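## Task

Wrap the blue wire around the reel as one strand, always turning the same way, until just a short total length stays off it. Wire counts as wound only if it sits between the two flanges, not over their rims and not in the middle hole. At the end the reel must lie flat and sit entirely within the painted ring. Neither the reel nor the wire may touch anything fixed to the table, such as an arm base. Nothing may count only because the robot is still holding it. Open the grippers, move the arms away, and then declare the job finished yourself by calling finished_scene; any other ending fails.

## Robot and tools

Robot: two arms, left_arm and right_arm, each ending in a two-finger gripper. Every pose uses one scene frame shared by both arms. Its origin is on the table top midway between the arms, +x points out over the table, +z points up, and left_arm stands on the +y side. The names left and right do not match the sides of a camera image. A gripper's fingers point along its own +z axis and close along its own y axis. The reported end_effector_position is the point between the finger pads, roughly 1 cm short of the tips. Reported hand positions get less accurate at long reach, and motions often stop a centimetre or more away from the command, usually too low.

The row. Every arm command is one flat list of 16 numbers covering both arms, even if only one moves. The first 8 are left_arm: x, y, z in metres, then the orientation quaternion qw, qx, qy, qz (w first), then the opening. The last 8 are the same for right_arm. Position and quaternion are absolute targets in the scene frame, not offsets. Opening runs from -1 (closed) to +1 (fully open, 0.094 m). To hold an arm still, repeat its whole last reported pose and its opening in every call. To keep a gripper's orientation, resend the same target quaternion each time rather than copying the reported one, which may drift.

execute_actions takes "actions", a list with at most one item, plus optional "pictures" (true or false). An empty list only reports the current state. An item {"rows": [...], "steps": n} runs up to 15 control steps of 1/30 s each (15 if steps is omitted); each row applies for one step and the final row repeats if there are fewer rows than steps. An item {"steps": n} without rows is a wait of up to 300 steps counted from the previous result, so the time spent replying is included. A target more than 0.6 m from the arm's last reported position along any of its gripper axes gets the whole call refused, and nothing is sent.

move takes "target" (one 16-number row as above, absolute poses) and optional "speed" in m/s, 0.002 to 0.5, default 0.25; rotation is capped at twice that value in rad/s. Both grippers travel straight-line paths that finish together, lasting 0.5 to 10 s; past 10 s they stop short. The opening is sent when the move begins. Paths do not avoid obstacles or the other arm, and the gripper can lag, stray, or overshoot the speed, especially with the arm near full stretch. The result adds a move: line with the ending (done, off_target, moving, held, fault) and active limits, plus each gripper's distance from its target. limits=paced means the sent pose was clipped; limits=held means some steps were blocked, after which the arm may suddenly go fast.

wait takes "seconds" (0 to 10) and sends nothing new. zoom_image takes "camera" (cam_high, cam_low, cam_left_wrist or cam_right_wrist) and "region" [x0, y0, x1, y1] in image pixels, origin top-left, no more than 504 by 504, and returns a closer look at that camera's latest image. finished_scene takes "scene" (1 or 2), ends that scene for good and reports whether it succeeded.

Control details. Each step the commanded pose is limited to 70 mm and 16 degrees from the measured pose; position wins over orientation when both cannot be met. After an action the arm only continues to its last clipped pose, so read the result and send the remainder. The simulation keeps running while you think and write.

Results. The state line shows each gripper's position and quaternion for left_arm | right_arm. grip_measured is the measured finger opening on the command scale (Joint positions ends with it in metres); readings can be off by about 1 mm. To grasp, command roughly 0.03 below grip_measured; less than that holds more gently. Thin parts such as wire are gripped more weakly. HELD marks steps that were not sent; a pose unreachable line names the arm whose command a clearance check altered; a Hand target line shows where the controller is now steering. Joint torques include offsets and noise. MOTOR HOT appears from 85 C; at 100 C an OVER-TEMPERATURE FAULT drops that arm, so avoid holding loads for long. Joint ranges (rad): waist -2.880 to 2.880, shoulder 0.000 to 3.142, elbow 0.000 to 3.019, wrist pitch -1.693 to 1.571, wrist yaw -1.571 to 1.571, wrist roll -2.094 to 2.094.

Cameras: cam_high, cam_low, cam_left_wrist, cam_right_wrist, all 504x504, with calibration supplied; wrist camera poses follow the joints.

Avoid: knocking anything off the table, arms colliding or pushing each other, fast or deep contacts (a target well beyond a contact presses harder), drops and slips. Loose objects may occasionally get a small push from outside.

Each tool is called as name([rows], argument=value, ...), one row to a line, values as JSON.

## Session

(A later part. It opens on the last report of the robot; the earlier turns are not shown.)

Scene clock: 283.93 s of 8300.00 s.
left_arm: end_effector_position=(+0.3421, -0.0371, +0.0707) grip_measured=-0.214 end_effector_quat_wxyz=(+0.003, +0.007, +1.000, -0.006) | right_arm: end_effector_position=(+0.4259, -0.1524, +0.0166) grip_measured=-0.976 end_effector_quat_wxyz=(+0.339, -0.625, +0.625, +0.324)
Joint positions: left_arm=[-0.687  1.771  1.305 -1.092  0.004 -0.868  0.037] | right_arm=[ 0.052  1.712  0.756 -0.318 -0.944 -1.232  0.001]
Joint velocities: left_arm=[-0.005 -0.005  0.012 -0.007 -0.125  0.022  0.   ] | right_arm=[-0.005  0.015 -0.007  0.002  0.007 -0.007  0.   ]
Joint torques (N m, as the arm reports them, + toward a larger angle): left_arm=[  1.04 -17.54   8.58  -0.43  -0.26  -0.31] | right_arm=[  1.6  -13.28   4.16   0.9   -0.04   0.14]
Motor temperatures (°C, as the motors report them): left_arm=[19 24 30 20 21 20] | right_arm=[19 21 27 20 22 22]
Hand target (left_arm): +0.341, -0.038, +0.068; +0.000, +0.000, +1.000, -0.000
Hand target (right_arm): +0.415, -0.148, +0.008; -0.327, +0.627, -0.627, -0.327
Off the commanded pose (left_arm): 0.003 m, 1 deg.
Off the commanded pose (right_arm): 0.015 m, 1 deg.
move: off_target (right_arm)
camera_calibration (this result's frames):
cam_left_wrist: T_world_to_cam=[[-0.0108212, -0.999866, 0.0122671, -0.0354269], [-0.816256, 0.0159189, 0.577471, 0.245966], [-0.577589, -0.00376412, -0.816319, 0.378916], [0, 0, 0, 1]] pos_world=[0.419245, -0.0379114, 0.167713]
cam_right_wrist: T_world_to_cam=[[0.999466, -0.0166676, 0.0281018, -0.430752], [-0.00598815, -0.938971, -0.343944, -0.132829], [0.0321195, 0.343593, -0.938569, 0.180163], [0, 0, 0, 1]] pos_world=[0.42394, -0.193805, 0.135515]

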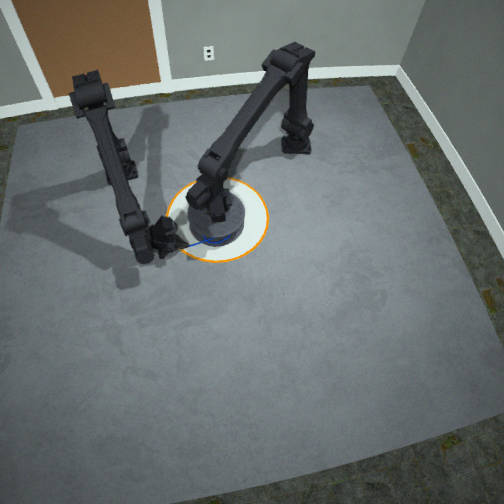

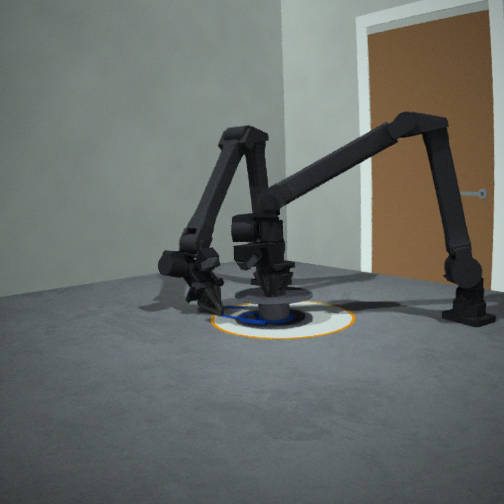

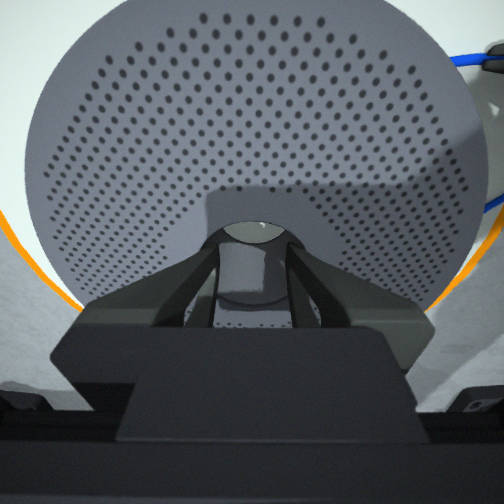

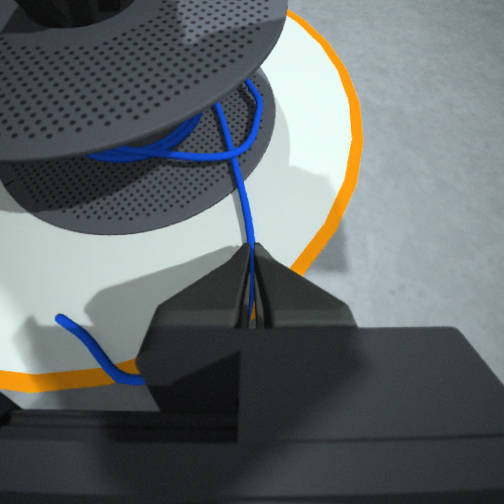

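move(target=[0.341,-0.038,0.068,0,0.423,0.906,0,-0.2,0.425,-0.2,0.03,0.327,-0.627,0.627,0.327,-1], speed=0.2)

move(target=[0.341,-0.038,0.068,0,0.423,0.906,0,-0.2,0.415,-0.2,0.032,0.462,0,0.887,0,-1], speed=0.3)

Scene clock: 290.23 s of 8300.00 s.
left_arm: end_effector_position=(+0.3427, -0.0366, +0.0707) grip_measured=-0.214 end_effector_quat_wxyz=(+0.006, +0.410, +0.912, -0.003) | right_arm: end_effector_position=(+0.4048, -0.1952, +0.0168) grip_measured=-0.976 end_effector_quat_wxyz=(+0.311, -0.621, +0.632, +0.343)
Joint positions: left_arm=[-0.687  1.771  1.305 -1.092 -0.    -0.036  0.037] | right_arm=[-0.053  1.698  0.757 -0.571 -0.962 -1.441  0.001]
Joint velocities: left_arm=[-0.015  0.005 -0.022 -0.007 -0.022  0.007  0.001] | right_arm=[ 0.005 -0.005 -0.007 -0.012  0.022  0.007 -0.001]
Joint torques (N m, as the arm reports them, + toward a larger angle): left_arm=[  1.08 -17.61   8.6   -0.4   -0.06   0.12] | right_arm=[ -1.49 -14.42   8.9   -0.35  -0.38  -0.06]
Motor temperatures (°C, as the motors report them): left_arm=[19 24 30 20 21 20] | right_arm=[19 22 26 20 22 22]
Hand target (left_arm): +0.341, -0.038, +0.068; +0.000, +0.423, +0.906, +0.000
Hand target (right_arm): +0.424, -0.200, +0.030; -0.328, +0.626, -0.627, -0.326
Off the commanded pose (left_arm): 0.003 m, 2 deg.
Off the commanded pose (right_arm): 0.025 m, 3 deg.
After step 90, 0.67 s passed at rest.
move: off_target (right_arm)
camera_calibration (this result's frames):
cam_left_wrist: T_world_to_cam=[[-0.746479, -0.665409, -0.000339665, 0.230313], [-0.546383, 0.61266, 0.571064, 0.176284], [-0.379783, 0.426472, -0.820906, 0.327565], [0, 0, 0, 1]] pos_world=[0.392646, -0.0944467, 0.168309]
cam_right_wrist: T_world_to_cam=[[0.999284, -0.0000407549, -0.037847, -0.405953], [-0.0125742, -0.943552, -0.330985, -0.171517], [-0.0356972, 0.331223, -0.942877, 0.220875], [0, 0, 0, 1]] pos_world=[0.41139, -0.235011, 0.136124]

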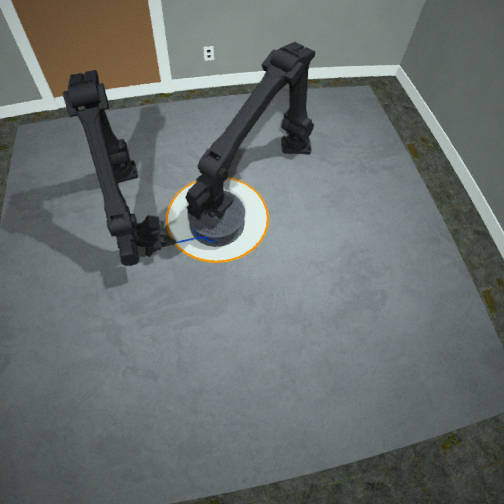

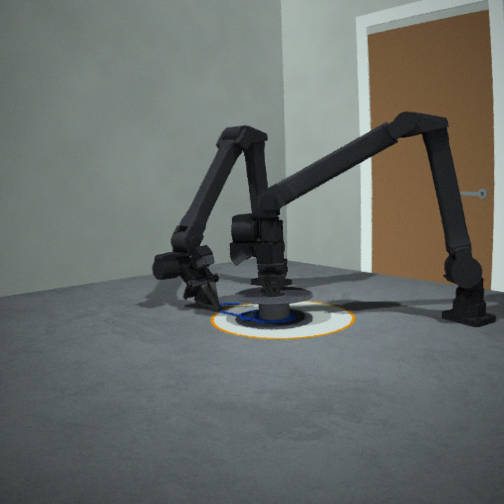

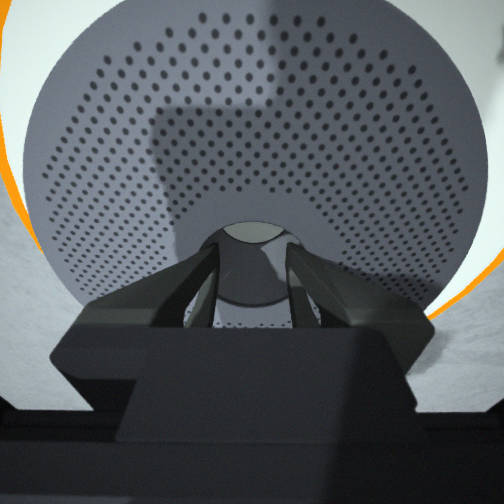

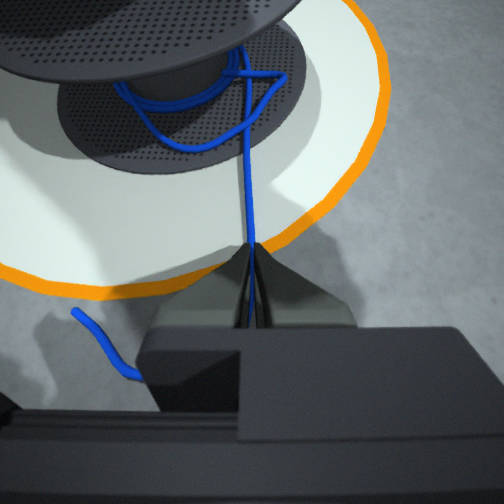

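Scene clock: 293.47 s of 8300.00 s.
left_arm: end_effector_position=(+0.3427, -0.0366, +0.0707) grip_measured=-0.214 end_effector_quat_wxyz=(+0.006, +0.413, +0.911, -0.003) | right_arm: end_effector_position=(+0.4035, -0.2123, +0.0193) grip_measured=-0.977 end_effector_quat_wxyz=(+0.448, -0.011, +0.894, -0.015)
Joint positions: left_arm=[-0.687  1.771  1.305 -1.092 -0.    -0.03   0.037] | right_arm=[0.483 1.455 0.347 0.358 0.497 0.372 0.001]
Joint velocities: left_arm=[ 0.005  0.005 -0.027  0.007 -0.007 -0.081  0.001] | right_arm=[-0.015  0.015 -0.007 -0.002  0.051  0.022  0.   ]
Joint torques (N m, as the arm reports them, + toward a larger angle): left_arm=[  1.07 -17.56   8.61  -0.4   -0.05   0.09] | right_arm=[ 0.98 -9.04  8.66  0.87  0.4   0.17]
Motor temperatures (°C, as the motors report them): left_arm=[19 24 30 20 21 20] | right_arm=[19 22 26 20 22 22]
Hand target (left_arm): +0.341, -0.038, +0.068; +0.000, +0.423, +0.906, -0.000
Hand target (right_arm): +0.414, -0.200, +0.030; +0.457, -0.006, +0.889, -0.004
Off the commanded pose (left_arm): 0.003 m, 1 deg.
Off the commanded pose (right_arm): 0.021 m, 3 deg.
move: off_target (right_arm)
camera_calibration (this result's frames):
cam_left_wrist: T_world_to_cam=[[-0.750021, -0.661414, -0.000409738, 0.231679], [-0.543134, 0.615542, 0.571063, 0.175276], [-0.377457, 0.428532, -0.820906, 0.326843], [0, 0, 0, 1]] pos_world=[0.392331, -0.0947172, 0.168309]
cam_right_wrist: T_world_to_cam=[[0.000429157, -0.998902, 0.0468549, -0.215162], [-0.954065, -0.0144466, -0.29925, 0.389694], [0.299598, -0.0445743, -0.953024, 0.0139566], [0, 0, 0, 1]] pos_world=[0.367705, -0.208674, 0.139998]

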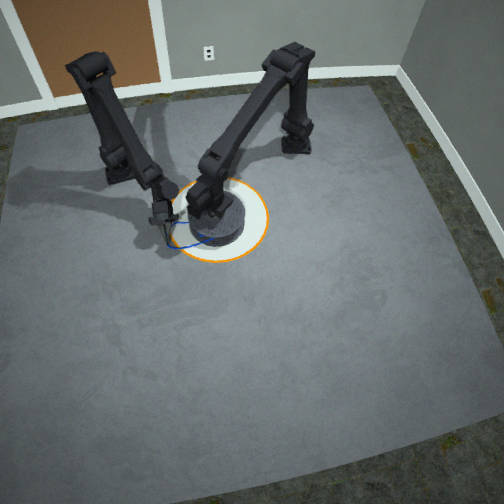

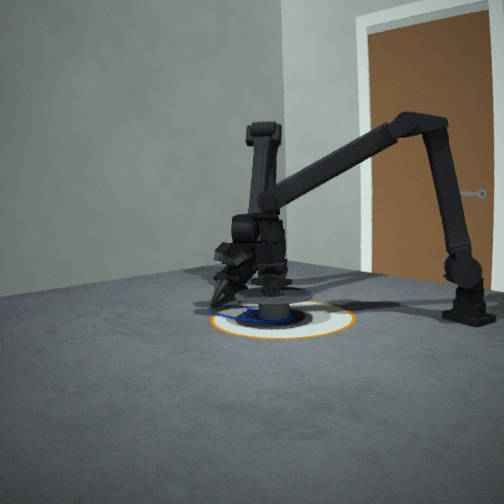

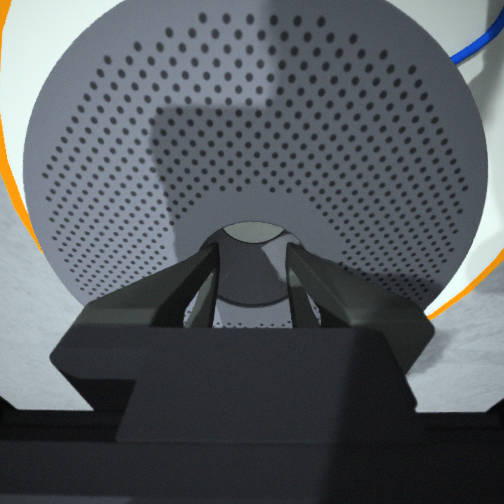

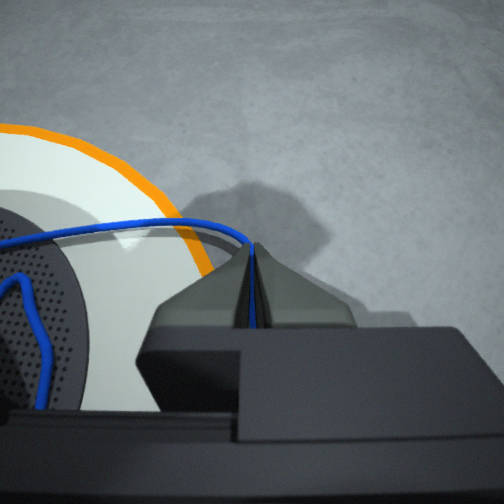

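move(target=[0.341,-0.038,0.068,0,0.423,0.906,0,-0.2,0.41,-0.21,0.03,0.462,0,0.887,0,-0.6])

move(target=[0.341,-0.038,0.068,0,0.423,0.906,0,-0.2,0.41,-0.27,0.12,0.327,-0.627,0.627,0.327,-0.6], speed=0.3)

Scene clock: 299.67 s of 8300.00 s.
left_arm: end_effector_position=(+0.3427, -0.0366, +0.0707) grip_measured=-0.214 end_effector_quat_wxyz=(+0.006, +0.413, +0.911, -0.003) | right_arm: end_effector_position=(+0.4036, -0.2109, +0.0196) grip_measured=-0.602 end_effector_quat_wxyz=(+0.448, -0.011, +0.894, -0.011)
Joint positions: left_arm=[-0.687  1.771  1.305 -1.092 -0.    -0.03   0.037] | right_arm=[0.483 1.454 0.347 0.361 0.49  0.375 0.019]
Joint velocities: left_arm=[-0.015  0.015  0.012 -0.017 -0.051  0.051  0.   ] | right_arm=[ 0.005  0.005 -0.002  0.002  0.037  0.066 -0.001]
Joint torques (N m, as the arm reports them, + toward a larger angle): left_arm=[  1.09 -17.6    8.62  -0.39  -0.05   0.09] | right_arm=[ -0.9  -10.39   5.66   2.12   0.17   0.1 ]
Motor temperatures (°C, as the motors report them): left_arm=[19 24 30 20 21 20] | right_arm=[19 21 27 20 22 22]
Hand target (left_arm): +0.341, -0.038, +0.068; +0.000, +0.423, +0.906, +0.000
Hand target (right_arm): +0.410, -0.210, +0.030; +0.462, -0.000, +0.887, -0.000
Off the commanded pose (left_arm): 0.003 m, 1 deg.
Off the commanded pose (right_arm): 0.012 m, 3 deg.
After step 90, 2.50 s passed at rest.
move: off_target (right_arm)
camera_calibration (this result's frames):
cam_left_wrist: T_world_to_cam=[[-0.750021, -0.661414, -0.000409738, 0.231679], [-0.543134, 0.615542, 0.571063, 0.175276], [-0.377457, 0.428532, -0.820906, 0.326843], [0, 0, 0, 1]] pos_world=[0.392331, -0.0947172, 0.168309]
cam_right_wrist: T_world_to_cam=[[0.00362724, -0.999247, 0.0386241, -0.214998], [-0.953977, -0.0150396, -0.299501, 0.389779], [0.299857, -0.0357601, -0.953314, 0.0159818], [0, 0, 0, 1]] pos_world=[0.367828, -0.208403, 0.140279]

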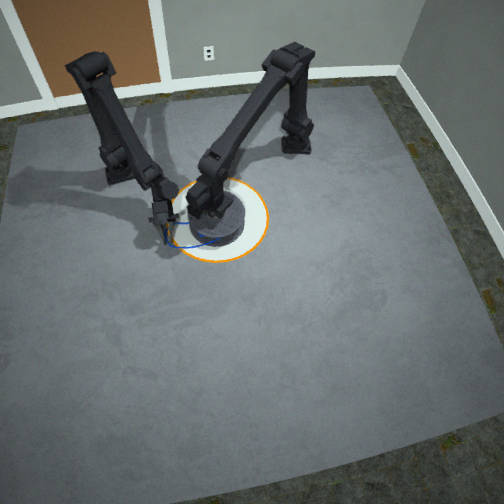

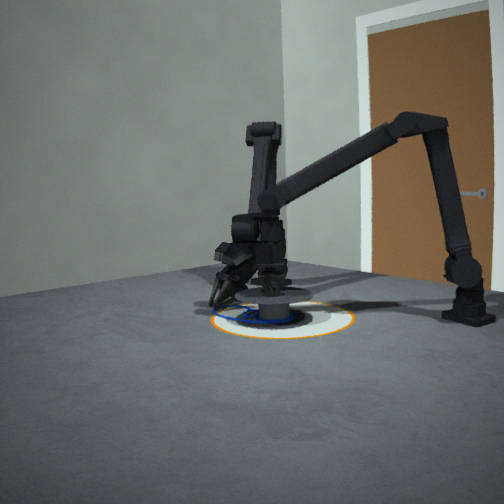

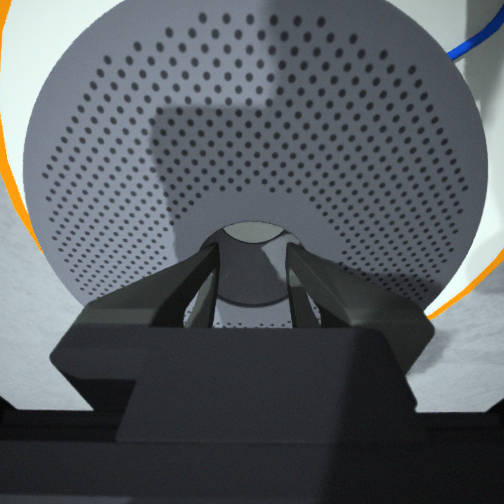

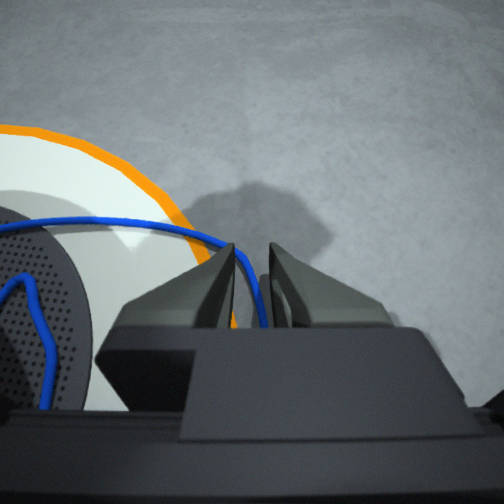

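Scene clock: 303.03 s of 8300.00 s.
left_arm: end_effector_position=(+0.3427, -0.0366, +0.0707) grip_measured=-0.214 end_effector_quat_wxyz=(+0.006, +0.413, +0.911, -0.003) | right_arm: end_effector_position=(+0.3906, -0.2637, +0.1154) grip_measured=-0.602 end_effector_quat_wxyz=(+0.327, -0.621, +0.628, +0.336)
Joint positions: left_arm=[-0.687  1.771  1.305 -1.092 -0.    -0.03   0.037] | right_arm=[-0.25   1.484  0.84  -1.106 -0.966 -1.769  0.019]
Joint velocities: left_arm=[ 0.005 -0.005  0.002 -0.012 -0.022  0.022 -0.   ] | right_arm=[-0.005  0.005 -0.002  0.007  0.022  0.037  0.   ]
Joint torques (N m, as the arm reports them, + toward a larger angle): left_arm=[  1.02 -17.57   8.62  -0.39  -0.05   0.08] | right_arm=[ -1.35 -10.16  11.46  -0.73  -0.44  -0.07]
Motor temperatures (°C, as the motors report them): left_arm=[19 24 30 20 21 20] | right_arm=[19 21 27 20 22 22]
Hand target (left_arm): +0.341, -0.038, +0.068; +0.000, +0.423, +0.906, +0.000
Hand target (right_arm): +0.408, -0.271, +0.123; -0.336, +0.624, -0.626, -0.325
Off the commanded pose (left_arm): 0.003 m, 1 deg.
Off the commanded pose (right_arm): 0.021 m, 1 deg.
move: off_target (right_arm)
camera_calibration (this result's frames):
cam_left_wrist: T_world_to_cam=[[-0.750021, -0.661414, -0.000409738, 0.231679], [-0.543134, 0.615542, 0.571063, 0.175276], [-0.377457, 0.428532, -0.820906, 0.326843], [0, 0, 0, 1]] pos_world=[0.392331, -0.0947172, 0.168309]
cam_right_wrist: T_world_to_cam=[[0.999928, -0.0103389, -0.00604477, -0.394678], [-0.0117904, -0.938408, -0.345327, -0.201016], [-0.00210215, 0.345374, -0.938463, 0.326045], [0, 0, 0, 1]] pos_world=[0.392965, -0.305323, 0.234179]

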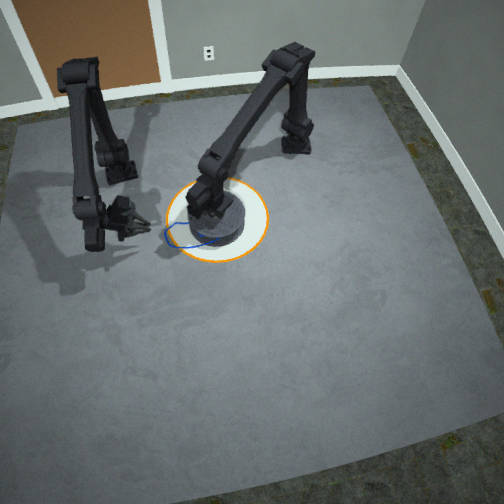

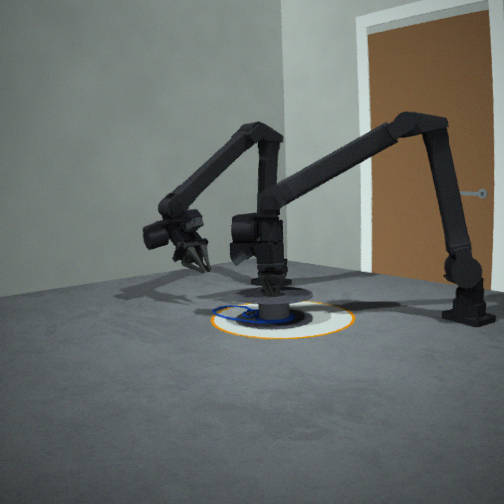

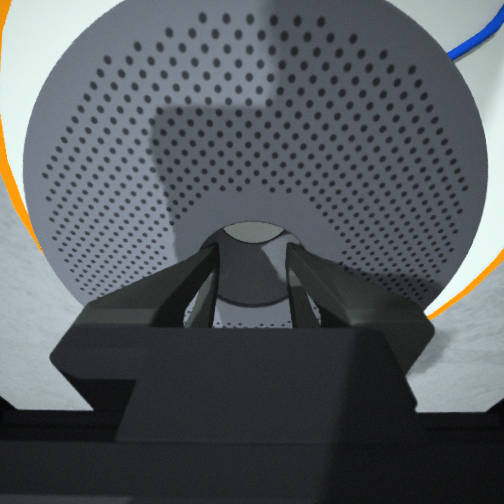

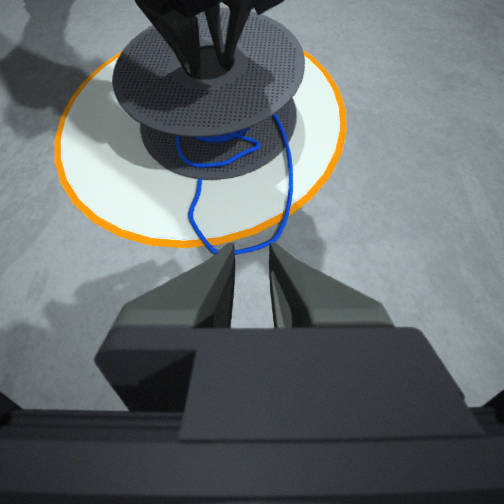

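move(target=[0.341,-0.038,0.068,0,0.423,0.906,0,-0.2,0.325,-0.17,0.05,0.327,-0.627,0.627,0.327,-0.5])

move(target=[0.341,-0.038,0.068,0,0.423,0.906,0,-0.2,0.318,-0.166,0.009,0.327,-0.627,0.627,0.327,-0.5], speed=0.08)

Scene clock: 311.10 s of 8300.00 s.
left_arm: end_effector_position=(+0.3427, -0.0366, +0.0707) grip_measured=-0.214 end_effector_quat_wxyz=(+0.006, +0.413, +0.911, -0.003) | right_arm: end_effector_position=(+0.3279, -0.1707, +0.0473) grip_measured=-0.502 end_effector_quat_wxyz=(+0.321, -0.627, +0.627, +0.331)
Joint positions: left_arm=[-0.687  1.771  1.305 -1.092 -0.    -0.03   0.037] | right_arm=[ 0.054  1.421  0.529 -0.437 -0.939 -1.259  0.023]
Joint velocities: left_arm=[ 0.005 -0.005 -0.007  0.002 -0.022  0.051 -0.001] | right_arm=[ 0.005 -0.015 -0.017  0.002  0.051 -0.081  0.   ]
Joint torques (N m, as the arm reports them, + toward a larger angle): left_arm=[  1.11 -17.57   8.61  -0.4   -0.05   0.09] | right_arm=[  0.47 -10.7    5.23   1.04  -0.41   0.17]
Motor temperatures (°C, as the motors report them): left_arm=[19 24 30 20 21 20] | right_arm=[19 21 28 20 22 22]
Hand target (left_arm): +0.341, -0.038, +0.068; +0.000, +0.423, +0.906, +0.000
Hand target (right_arm): +0.326, -0.169, +0.049; -0.325, +0.628, -0.626, -0.329
Off the commanded pose (left_arm): 0.003 m, 1 deg.
Off the commanded pose (right_arm): 0.004 m, 1 deg.
After step 90, 3.80 s passed at rest.
move: done
camera_calibration (this result's frames):
cam_left_wrist: T_world_to_cam=[[-0.750021, -0.661414, -0.000409738, 0.231679], [-0.543134, 0.615542, 0.571063, 0.175276], [-0.377457, 0.428532, -0.820906, 0.326843], [0, 0, 0, 1]] pos_world=[0.392331, -0.0947172, 0.168309]
cam_right_wrist: T_world_to_cam=[[0.999997, -0.0000188677, -0.00252971, -0.329847], [-0.000850814, -0.94423, -0.329284, -0.143326], [-0.00238242, 0.329286, -0.944227, 0.227549], [0, 0, 0, 1]] pos_world=[0.330266, -0.210268, 0.166828]

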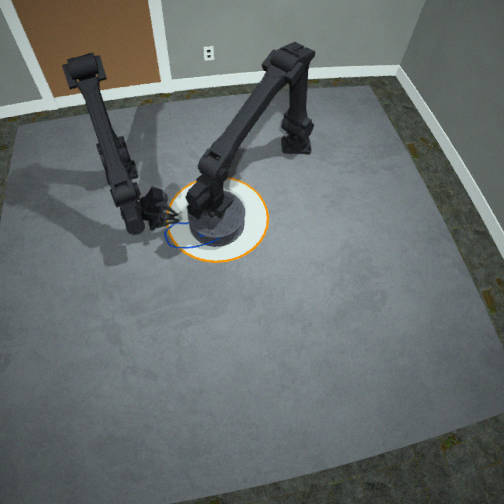

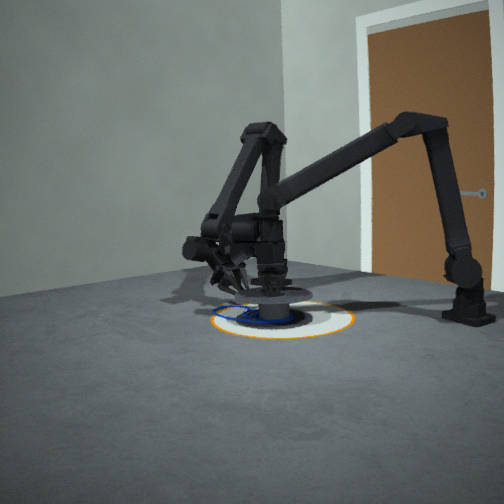

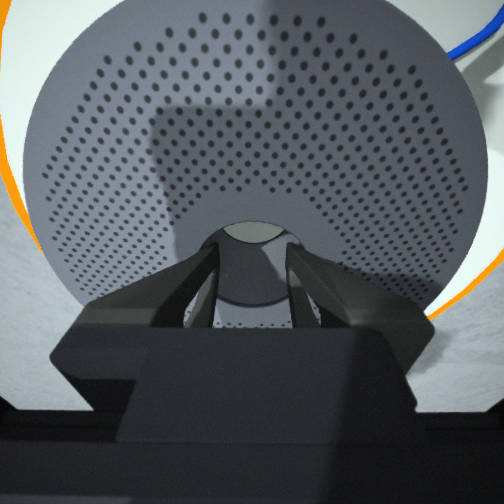

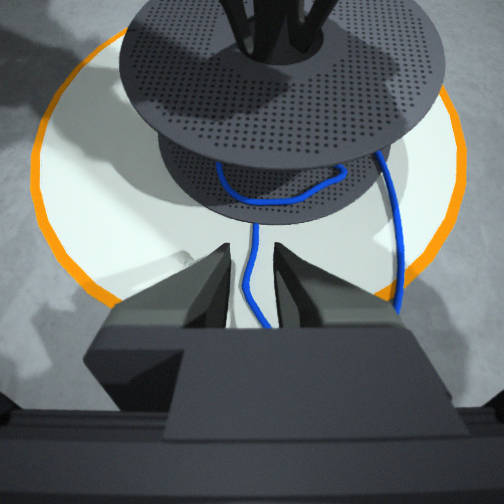

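Scene clock: 311.93 s of 8300.00 s.
left_arm: end_effector_position=(+0.3427, -0.0366, +0.0707) grip_measured=-0.214 end_effector_quat_wxyz=(+0.006, +0.413, +0.911, -0.003) | right_arm: end_effector_position=(+0.3245, -0.1689, +0.0155) grip_measured=-0.502 end_effector_quat_wxyz=(+0.335, -0.627, +0.625, +0.322)
Joint positions: left_arm=[-0.687  1.771  1.305 -1.092 -0.    -0.03   0.037] | right_arm=[ 0.064  1.509  0.472 -0.234 -0.934 -1.224  0.023]
Joint velocities: left_arm=[-0.015 -0.005  0.012  0.007  0.037 -0.037  0.001] | right_arm=[-0.005  0.005  0.002  0.017 -0.066  0.051  0.   ]
Joint torques (N m, as the arm reports them, + toward a larger angle): left_arm=[  1.03 -17.58   8.6   -0.39  -0.05   0.08] | right_arm=[ 1.27 -8.47  4.32  1.17 -0.32  0.16]
Motor temperatures (°C, as the motors report them): left_arm=[19 24 30 20 21 20] | right_arm=[19 21 28 20 22 22]
Hand target (left_arm): +0.341, -0.038, +0.068; +0.000, +0.423, +0.906, +0.000
Hand target (right_arm): +0.318, -0.166, +0.009; -0.327, +0.627, -0.627, -0.327
Off the commanded pose (left_arm): 0.003 m, 1 deg.
Off the commanded pose (right_arm): 0.010 m, 1 deg.
move: done
camera_calibration (this result's frames):
cam_left_wrist: T_world_to_cam=[[-0.750021, -0.661414, -0.000409738, 0.231679], [-0.543134, 0.615542, 0.571063, 0.175276], [-0.377457, 0.428532, -0.820906, 0.326843], [0, 0, 0, 1]] pos_world=[0.392331, -0.0947172, 0.168309]
cam_right_wrist: T_world_to_cam=[[0.999574, -0.0124268, 0.0264221, -0.328918], [-0.00283217, -0.94191, -0.335855, -0.15099], [0.0290608, 0.335637, -0.941543, 0.187737], [0, 0, 0, 1]] pos_world=[0.322894, -0.209318, 0.134743]

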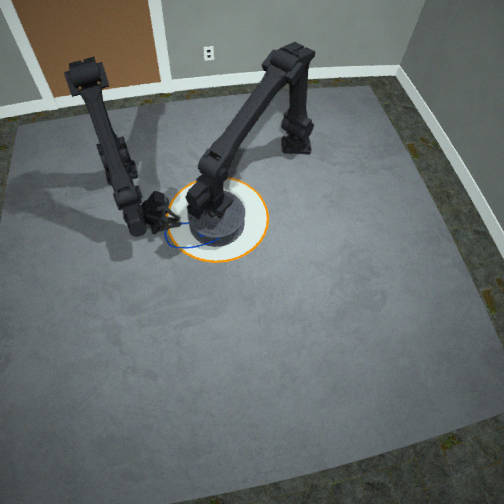

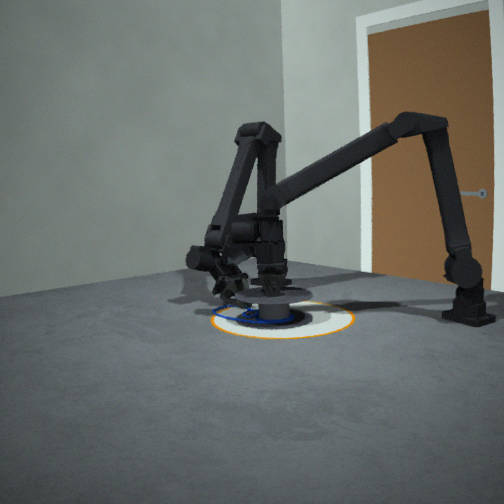

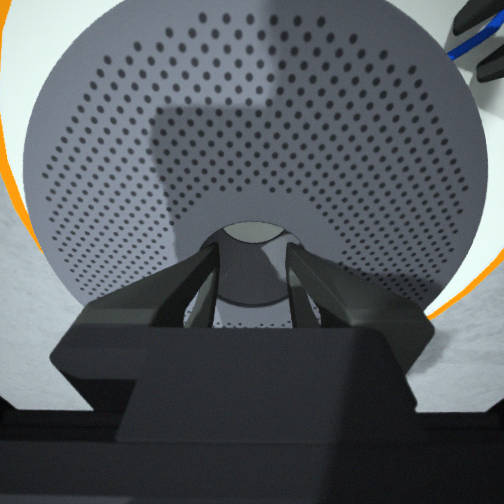

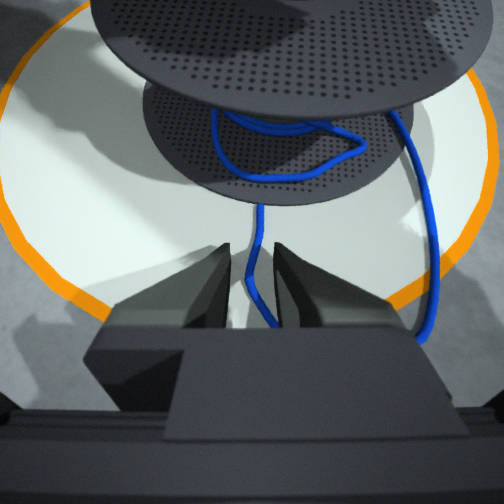

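move(target=[0.341,-0.038,0.068,0,0.423,0.906,0,-0.2,0.32,-0.152,0.009,0.327,-0.627,0.627,0.327,-0.5], speed=0.05)

move(target=[0.341,-0.038,0.068,0,0.423,0.906,0,-0.2,0.32,-0.152,0.009,0.327,-0.627,0.627,0.327,-1])

move(target=[0.341,-0.038,0.068,0,0,1,0,-0.2,0.285,-0.15,0.04,0.38,-0.596,0.596,0.38,-1], speed=0.15)

Scene clock: 316.67 s of 8300.00 s.
left_arm: end_effector_position=(+0.3427, -0.0366, +0.0707) grip_measured=-0.214 end_effector_quat_wxyz=(+0.006, +0.413, +0.911, -0.003) | right_arm: end_effector_position=(+0.3255, -0.1548, +0.0156) grip_measured=-0.502 end_effector_quat_wxyz=(+0.335, -0.629, +0.624, +0.322)
Joint positions: left_arm=[-0.687  1.771  1.305 -1.092 -0.    -0.03   0.037] | right_arm=[ 0.112  1.513  0.472 -0.171 -0.918 -1.155  0.023]
Joint velocities: left_arm=[ 0.015 -0.005 -0.002  0.002 -0.007  0.051 -0.001] | right_arm=[-0.005 -0.005  0.007  0.007  0.037  0.081  0.001]
Joint torques (N m, as the arm reports them, + toward a larger angle): left_arm=[  1.05 -17.56   8.62  -0.41  -0.04   0.09] | right_arm=[ 1.14 -8.84  4.52  1.22 -0.35  0.19]
Motor temperatures (°C, as the motors report them): left_arm=[19 24 30 20 21 20] | right_arm=[19 21 27 20 22 22]
Hand target (left_arm): +0.341, -0.038, +0.068; +0.000, +0.423, +0.906, +0.000
Hand target (right_arm): +0.320, -0.152, +0.009; -0.327, +0.627, -0.627, -0.327
Off the commanded pose (left_arm): 0.003 m, 1 deg.
Off the commanded pose (right_arm): 0.009 m, 1 deg.
After step 90, 1.00 s passed at rest.
move: done
camera_calibration (this result's frames):
cam_left_wrist: T_world_to_cam=[[-0.750021, -0.661414, -0.000409738, 0.231679], [-0.543134, 0.615542, 0.571063, 0.175276], [-0.377457, 0.428532, -0.820906, 0.326843], [0, 0, 0, 1]] pos_world=[0.392331, -0.0947172, 0.168309]
cam_right_wrist: T_world_to_cam=[[0.999525, -0.0087622, 0.029532, -0.32921], [0.00163205, -0.942283, -0.334815, -0.139104], [0.0307612, 0.334704, -0.941821, 0.182376], [0, 0, 0, 1]] pos_world=[0.32367, -0.195002, 0.134913]

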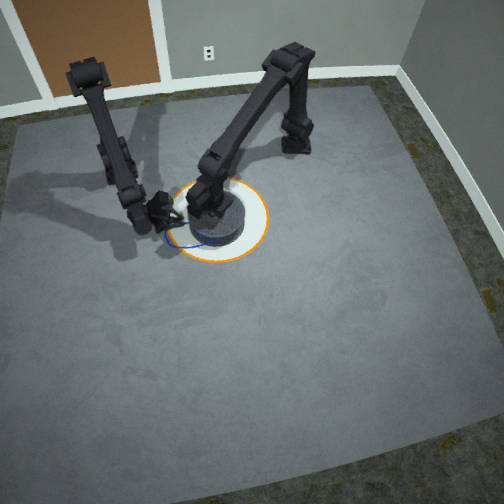

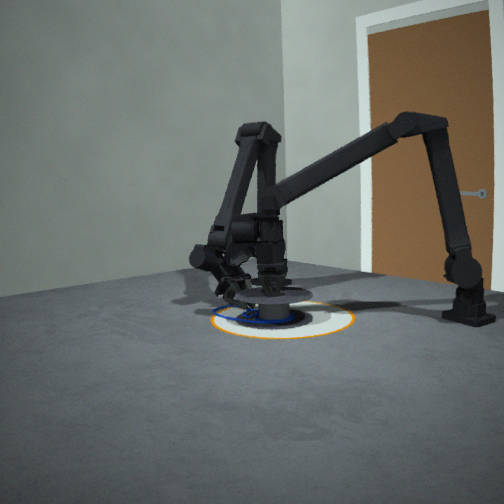

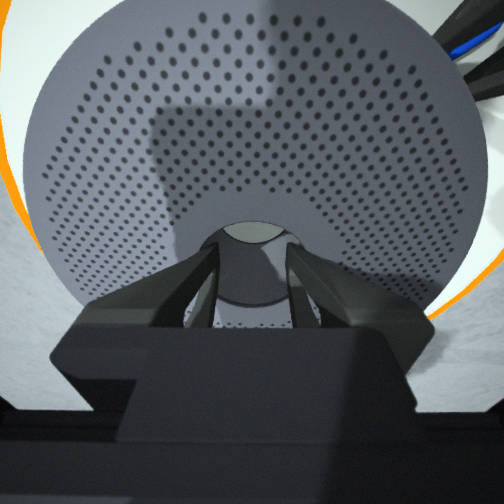

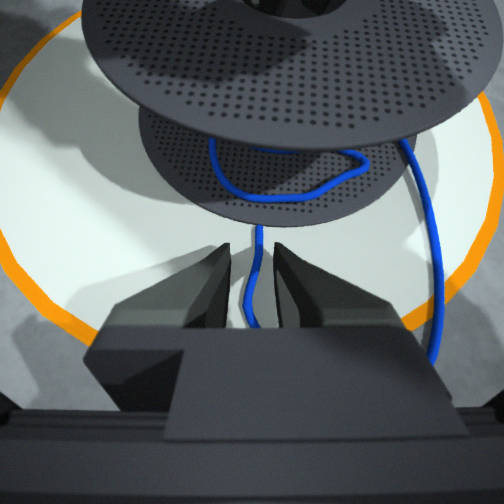

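Scene clock: 317.37 s of 8300.00 s.
left_arm: end_effector_position=(+0.3427, -0.0366, +0.0707) grip_measured=-0.214 end_effector_quat_wxyz=(+0.006, +0.413, +0.911, -0.003) | right_arm: end_effector_position=(+0.3256, -0.1546, +0.0158) grip_measured=-0.980 end_effector_quat_wxyz=(+0.334, -0.627, +0.625, +0.323)
Joint positions: left_arm=[-0.687  1.771  1.305 -1.092 -0.    -0.03   0.037] | right_arm=[ 0.112  1.513  0.472 -0.17  -0.919 -1.148  0.001]
Joint velocities: left_arm=[ 0.005 -0.015  0.007 -0.007 -0.11  -0.007 -0.   ] | right_arm=[-0.005 -0.005 -0.017 -0.007  0.066  0.007  0.001]
Joint torques (N m, as the arm reports them, + toward a larger angle): left_arm=[  1.04 -17.64   8.62  -0.4   -0.05   0.09] | right_arm=[ 1.14 -8.39  4.5   1.25 -0.3   0.15]
Motor temperatures (°C, as the motors report them): left_arm=[19 24 30 20 21 20] | right_arm=[19 21 27 20 22 22]
Hand target (left_arm): +0.341, -0.038, +0.068; +0.000, +0.423, +0.906, +0.000
Hand target (right_arm): +0.320, -0.152, +0.009; -0.327, +0.627, -0.627, -0.327
Off the commanded pose (left_arm): 0.003 m, 1 deg.
Off the commanded pose (right_arm): 0.009 m, 1 deg.
move: done
camera_calibration (this result's frames):
cam_left_wrist: T_world_to_cam=[[-0.750021, -0.661414, -0.000409738, 0.231679], [-0.543134, 0.615542, 0.571063, 0.175276], [-0.377457, 0.428532, -0.820906, 0.326843], [0, 0, 0, 1]] pos_world=[0.392331, -0.0947172, 0.168309]
cam_right_wrist: T_world_to_cam=[[0.999614, -0.0120827, 0.0250326, -0.329789], [-0.00296647, -0.94181, -0.336132, -0.1373], [0.0276373, 0.335928, -0.941482, 0.183729], [0, 0, 0, 1]] pos_world=[0.324176, -0.195015, 0.135082]

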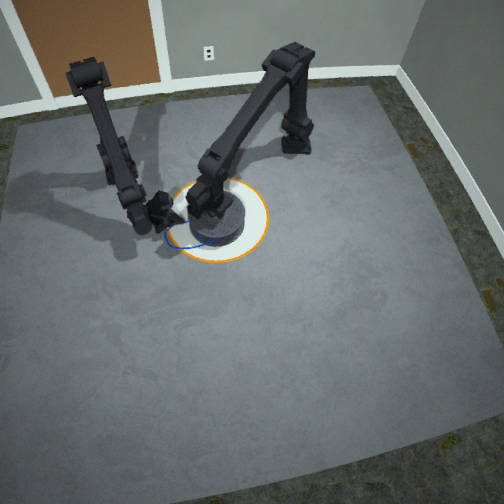

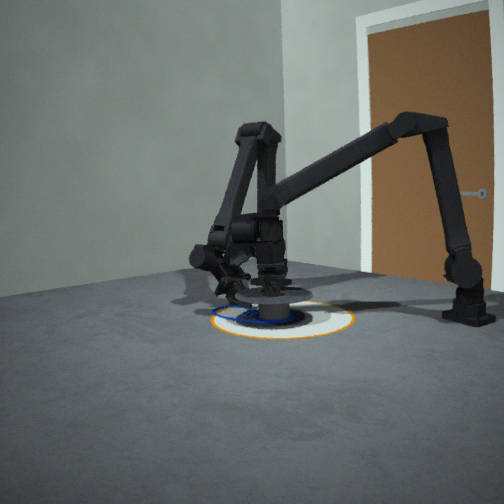

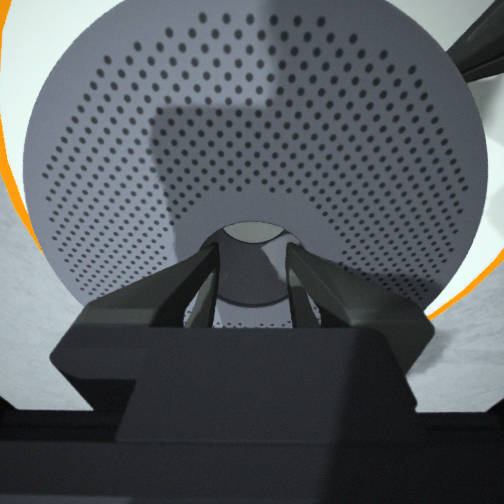

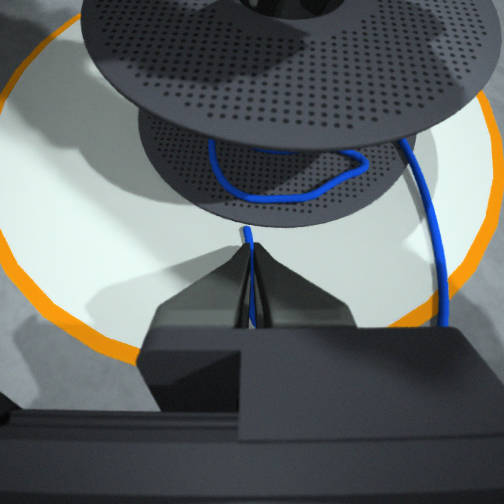

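Scene clock: 320.67 s of 8300.00 s.
left_arm: end_effector_position=(+0.3423, -0.0369, +0.0707) grip_measured=-0.214 end_effector_quat_wxyz=(+0.003, +0.009, +1.000, -0.006) | right_arm: end_effector_position=(+0.2857, -0.1500, +0.0362) grip_measured=-0.980 end_effector_quat_wxyz=(+0.374, -0.597, +0.599, +0.382)
Joint positions: left_arm=[-0.687  1.771  1.305 -1.092  0.002 -0.863  0.037] | right_arm=[ 0.112  1.439  0.35  -0.023 -1.071 -1.045  0.001]
Joint velocities: left_arm=[-0.005 -0.015 -0.012 -0.012 -0.022  0.007 -0.   ] | right_arm=[ 0.005 -0.005  0.007  0.002  0.007  0.022 -0.001]
Joint torques (N m, as the arm reports them, + toward a larger angle): left_arm=[  1.05 -17.55   8.59  -0.43  -0.2   -0.31] | right_arm=[-0.02 -9.51  4.17  1.32 -0.58  0.17]
Motor temperatures (°C, as the motors report them): left_arm=[19 24 30 20 21 20] | right_arm=[19 21 27 20 22 22]
Hand target (left_arm): +0.341, -0.038, +0.068; +0.000, +0.000, +1.000, -0.000
Hand target (right_arm): +0.285, -0.150, +0.040; -0.380, +0.597, -0.596, -0.380
Off the commanded pose (left_arm): 0.003 m, 1 deg.
Off the commanded pose (right_arm): 0.004 m, 1 deg.
move: done
camera_calibration (this result's frames):
cam_left_wrist: T_world_to_cam=[[-0.0153906, -0.999821, 0.0110077, -0.0335607], [-0.817058, 0.0189215, 0.576245, 0.246642], [-0.57635, -0.00012521, -0.817203, 0.378835], [0, 0, 0, 1]] pos_world=[0.419345, -0.0381741, 0.167828]
cam_right_wrist: T_world_to_cam=[[0.999984, -0.00501588, -0.00249352, -0.288371], [-0.00559672, -0.876317, -0.481702, -0.110411], [0.00023104, 0.481708, -0.876332, 0.229764], [0, 0, 0, 1]] pos_world=[0.287696, -0.20888, 0.147445]

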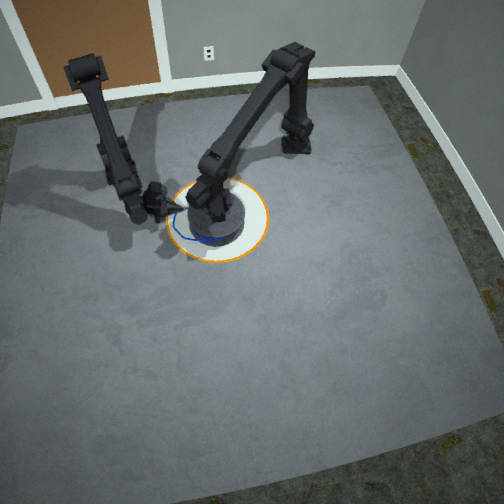

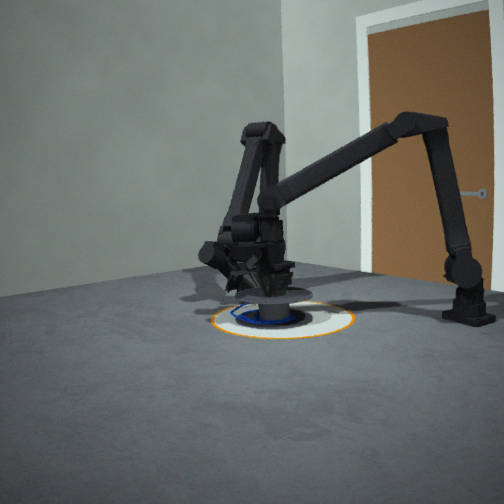

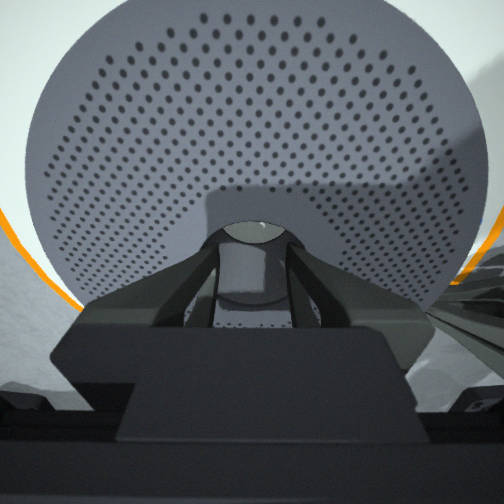

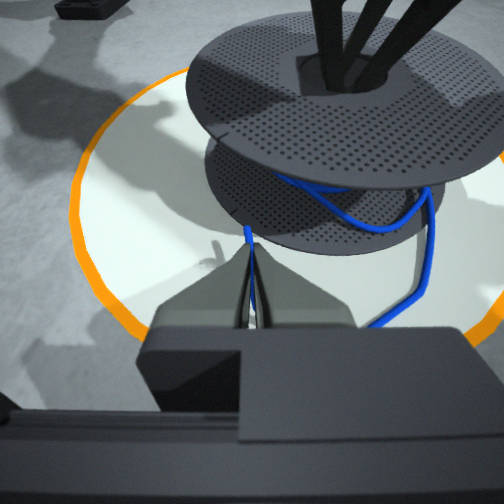

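Advance and keep rotating (a=240).

move(target=[0.341,-0.038,0.068,0,-0.5,0.866,0,-0.2,0.27,-0.10,0.036,0.38,-0.596,0.596,0.38,-1], speed=0.15)

Scene clock: 326.33 s of 8300.00 s.
left_arm: end_effector_position=(+0.3422, -0.0371, +0.0709) grip_measured=-0.213 end_effector_quat_wxyz=(-0.001, -0.490, +0.871, -0.007) | right_arm: end_effector_position=(+0.2775, -0.1017, +0.0412) grip_measured=-0.980 end_effector_quat_wxyz=(+0.387, -0.597, +0.595, +0.375)
Joint positions: left_arm=[-0.687  1.771  1.305 -1.092  0.003 -1.907  0.037] | right_arm=[ 0.305  1.452  0.31   0.328 -0.954 -0.73   0.001]
Joint velocities: left_arm=[ 0.005  0.005 -0.012  0.007  0.007  0.022 -0.001] | right_arm=[-0.005  0.005 -0.002  0.027 -0.022 -0.007 -0.001]
Joint torques (N m, as the arm reports them, + toward a larger angle): left_arm=[  1.09 -17.44   8.51  -0.52  -0.26  -0.37] | right_arm=[ 1.25 -7.02  4.02  1.8  -0.29  0.19]
Motor temperatures (°C, as the motors report them): left_arm=[19 24 30 20 21 20] | right_arm=[19 21 26 20 22 22]
Hand target (left_arm): +0.341, -0.038, +0.068; +0.000, -0.500, +0.866, -0.000
Hand target (right_arm): +0.270, -0.100, +0.036; -0.379, +0.597, -0.596, -0.380
Off the commanded pose (left_arm): 0.003 m, 1 deg.
Off the commanded pose (right_arm): 0.009 m, 1 deg.
move: done
camera_calibration (this result's frames):
cam_left_wrist: T_world_to_cam=[[0.856418, -0.516163, 0.0111198, -0.314112], [-0.423111, -0.689358, 0.588016, 0.0845398], [-0.295847, -0.508292, -0.808773, 0.263494], [0, 0, 0, 1]] pos_world=[0.382734, 0.0300771, 0.166889]
cam_right_wrist: T_world_to_cam=[[0.999591, -0.0143092, 0.0247437, -0.281872], [-0.000332648, -0.871435, -0.490511, -0.066322], [0.0285813, 0.490303, -0.871083, 0.203707], [0, 0, 0, 1]] pos_world=[0.275913, -0.161707, 0.151889]

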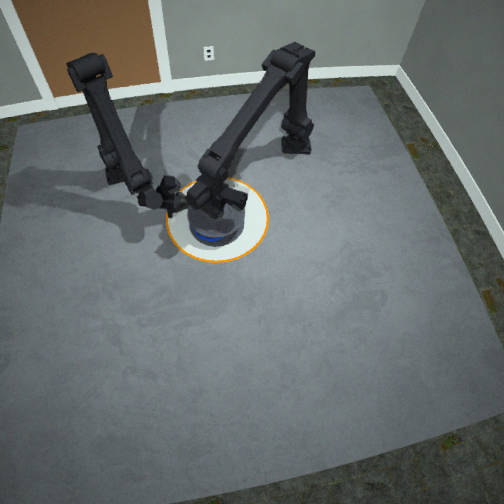

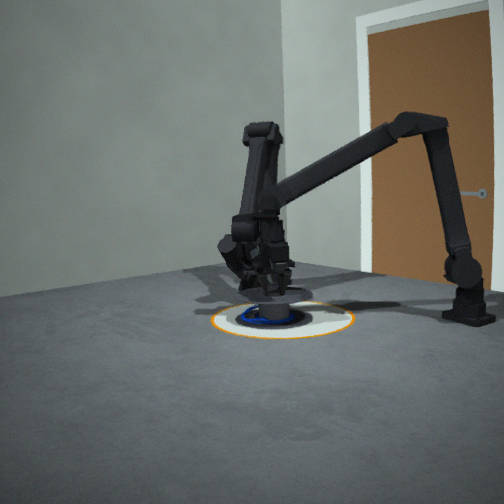

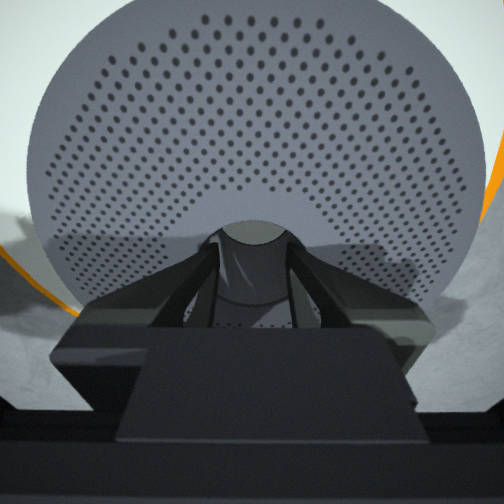

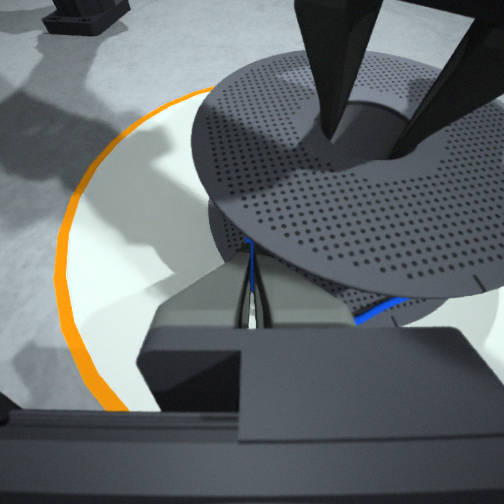

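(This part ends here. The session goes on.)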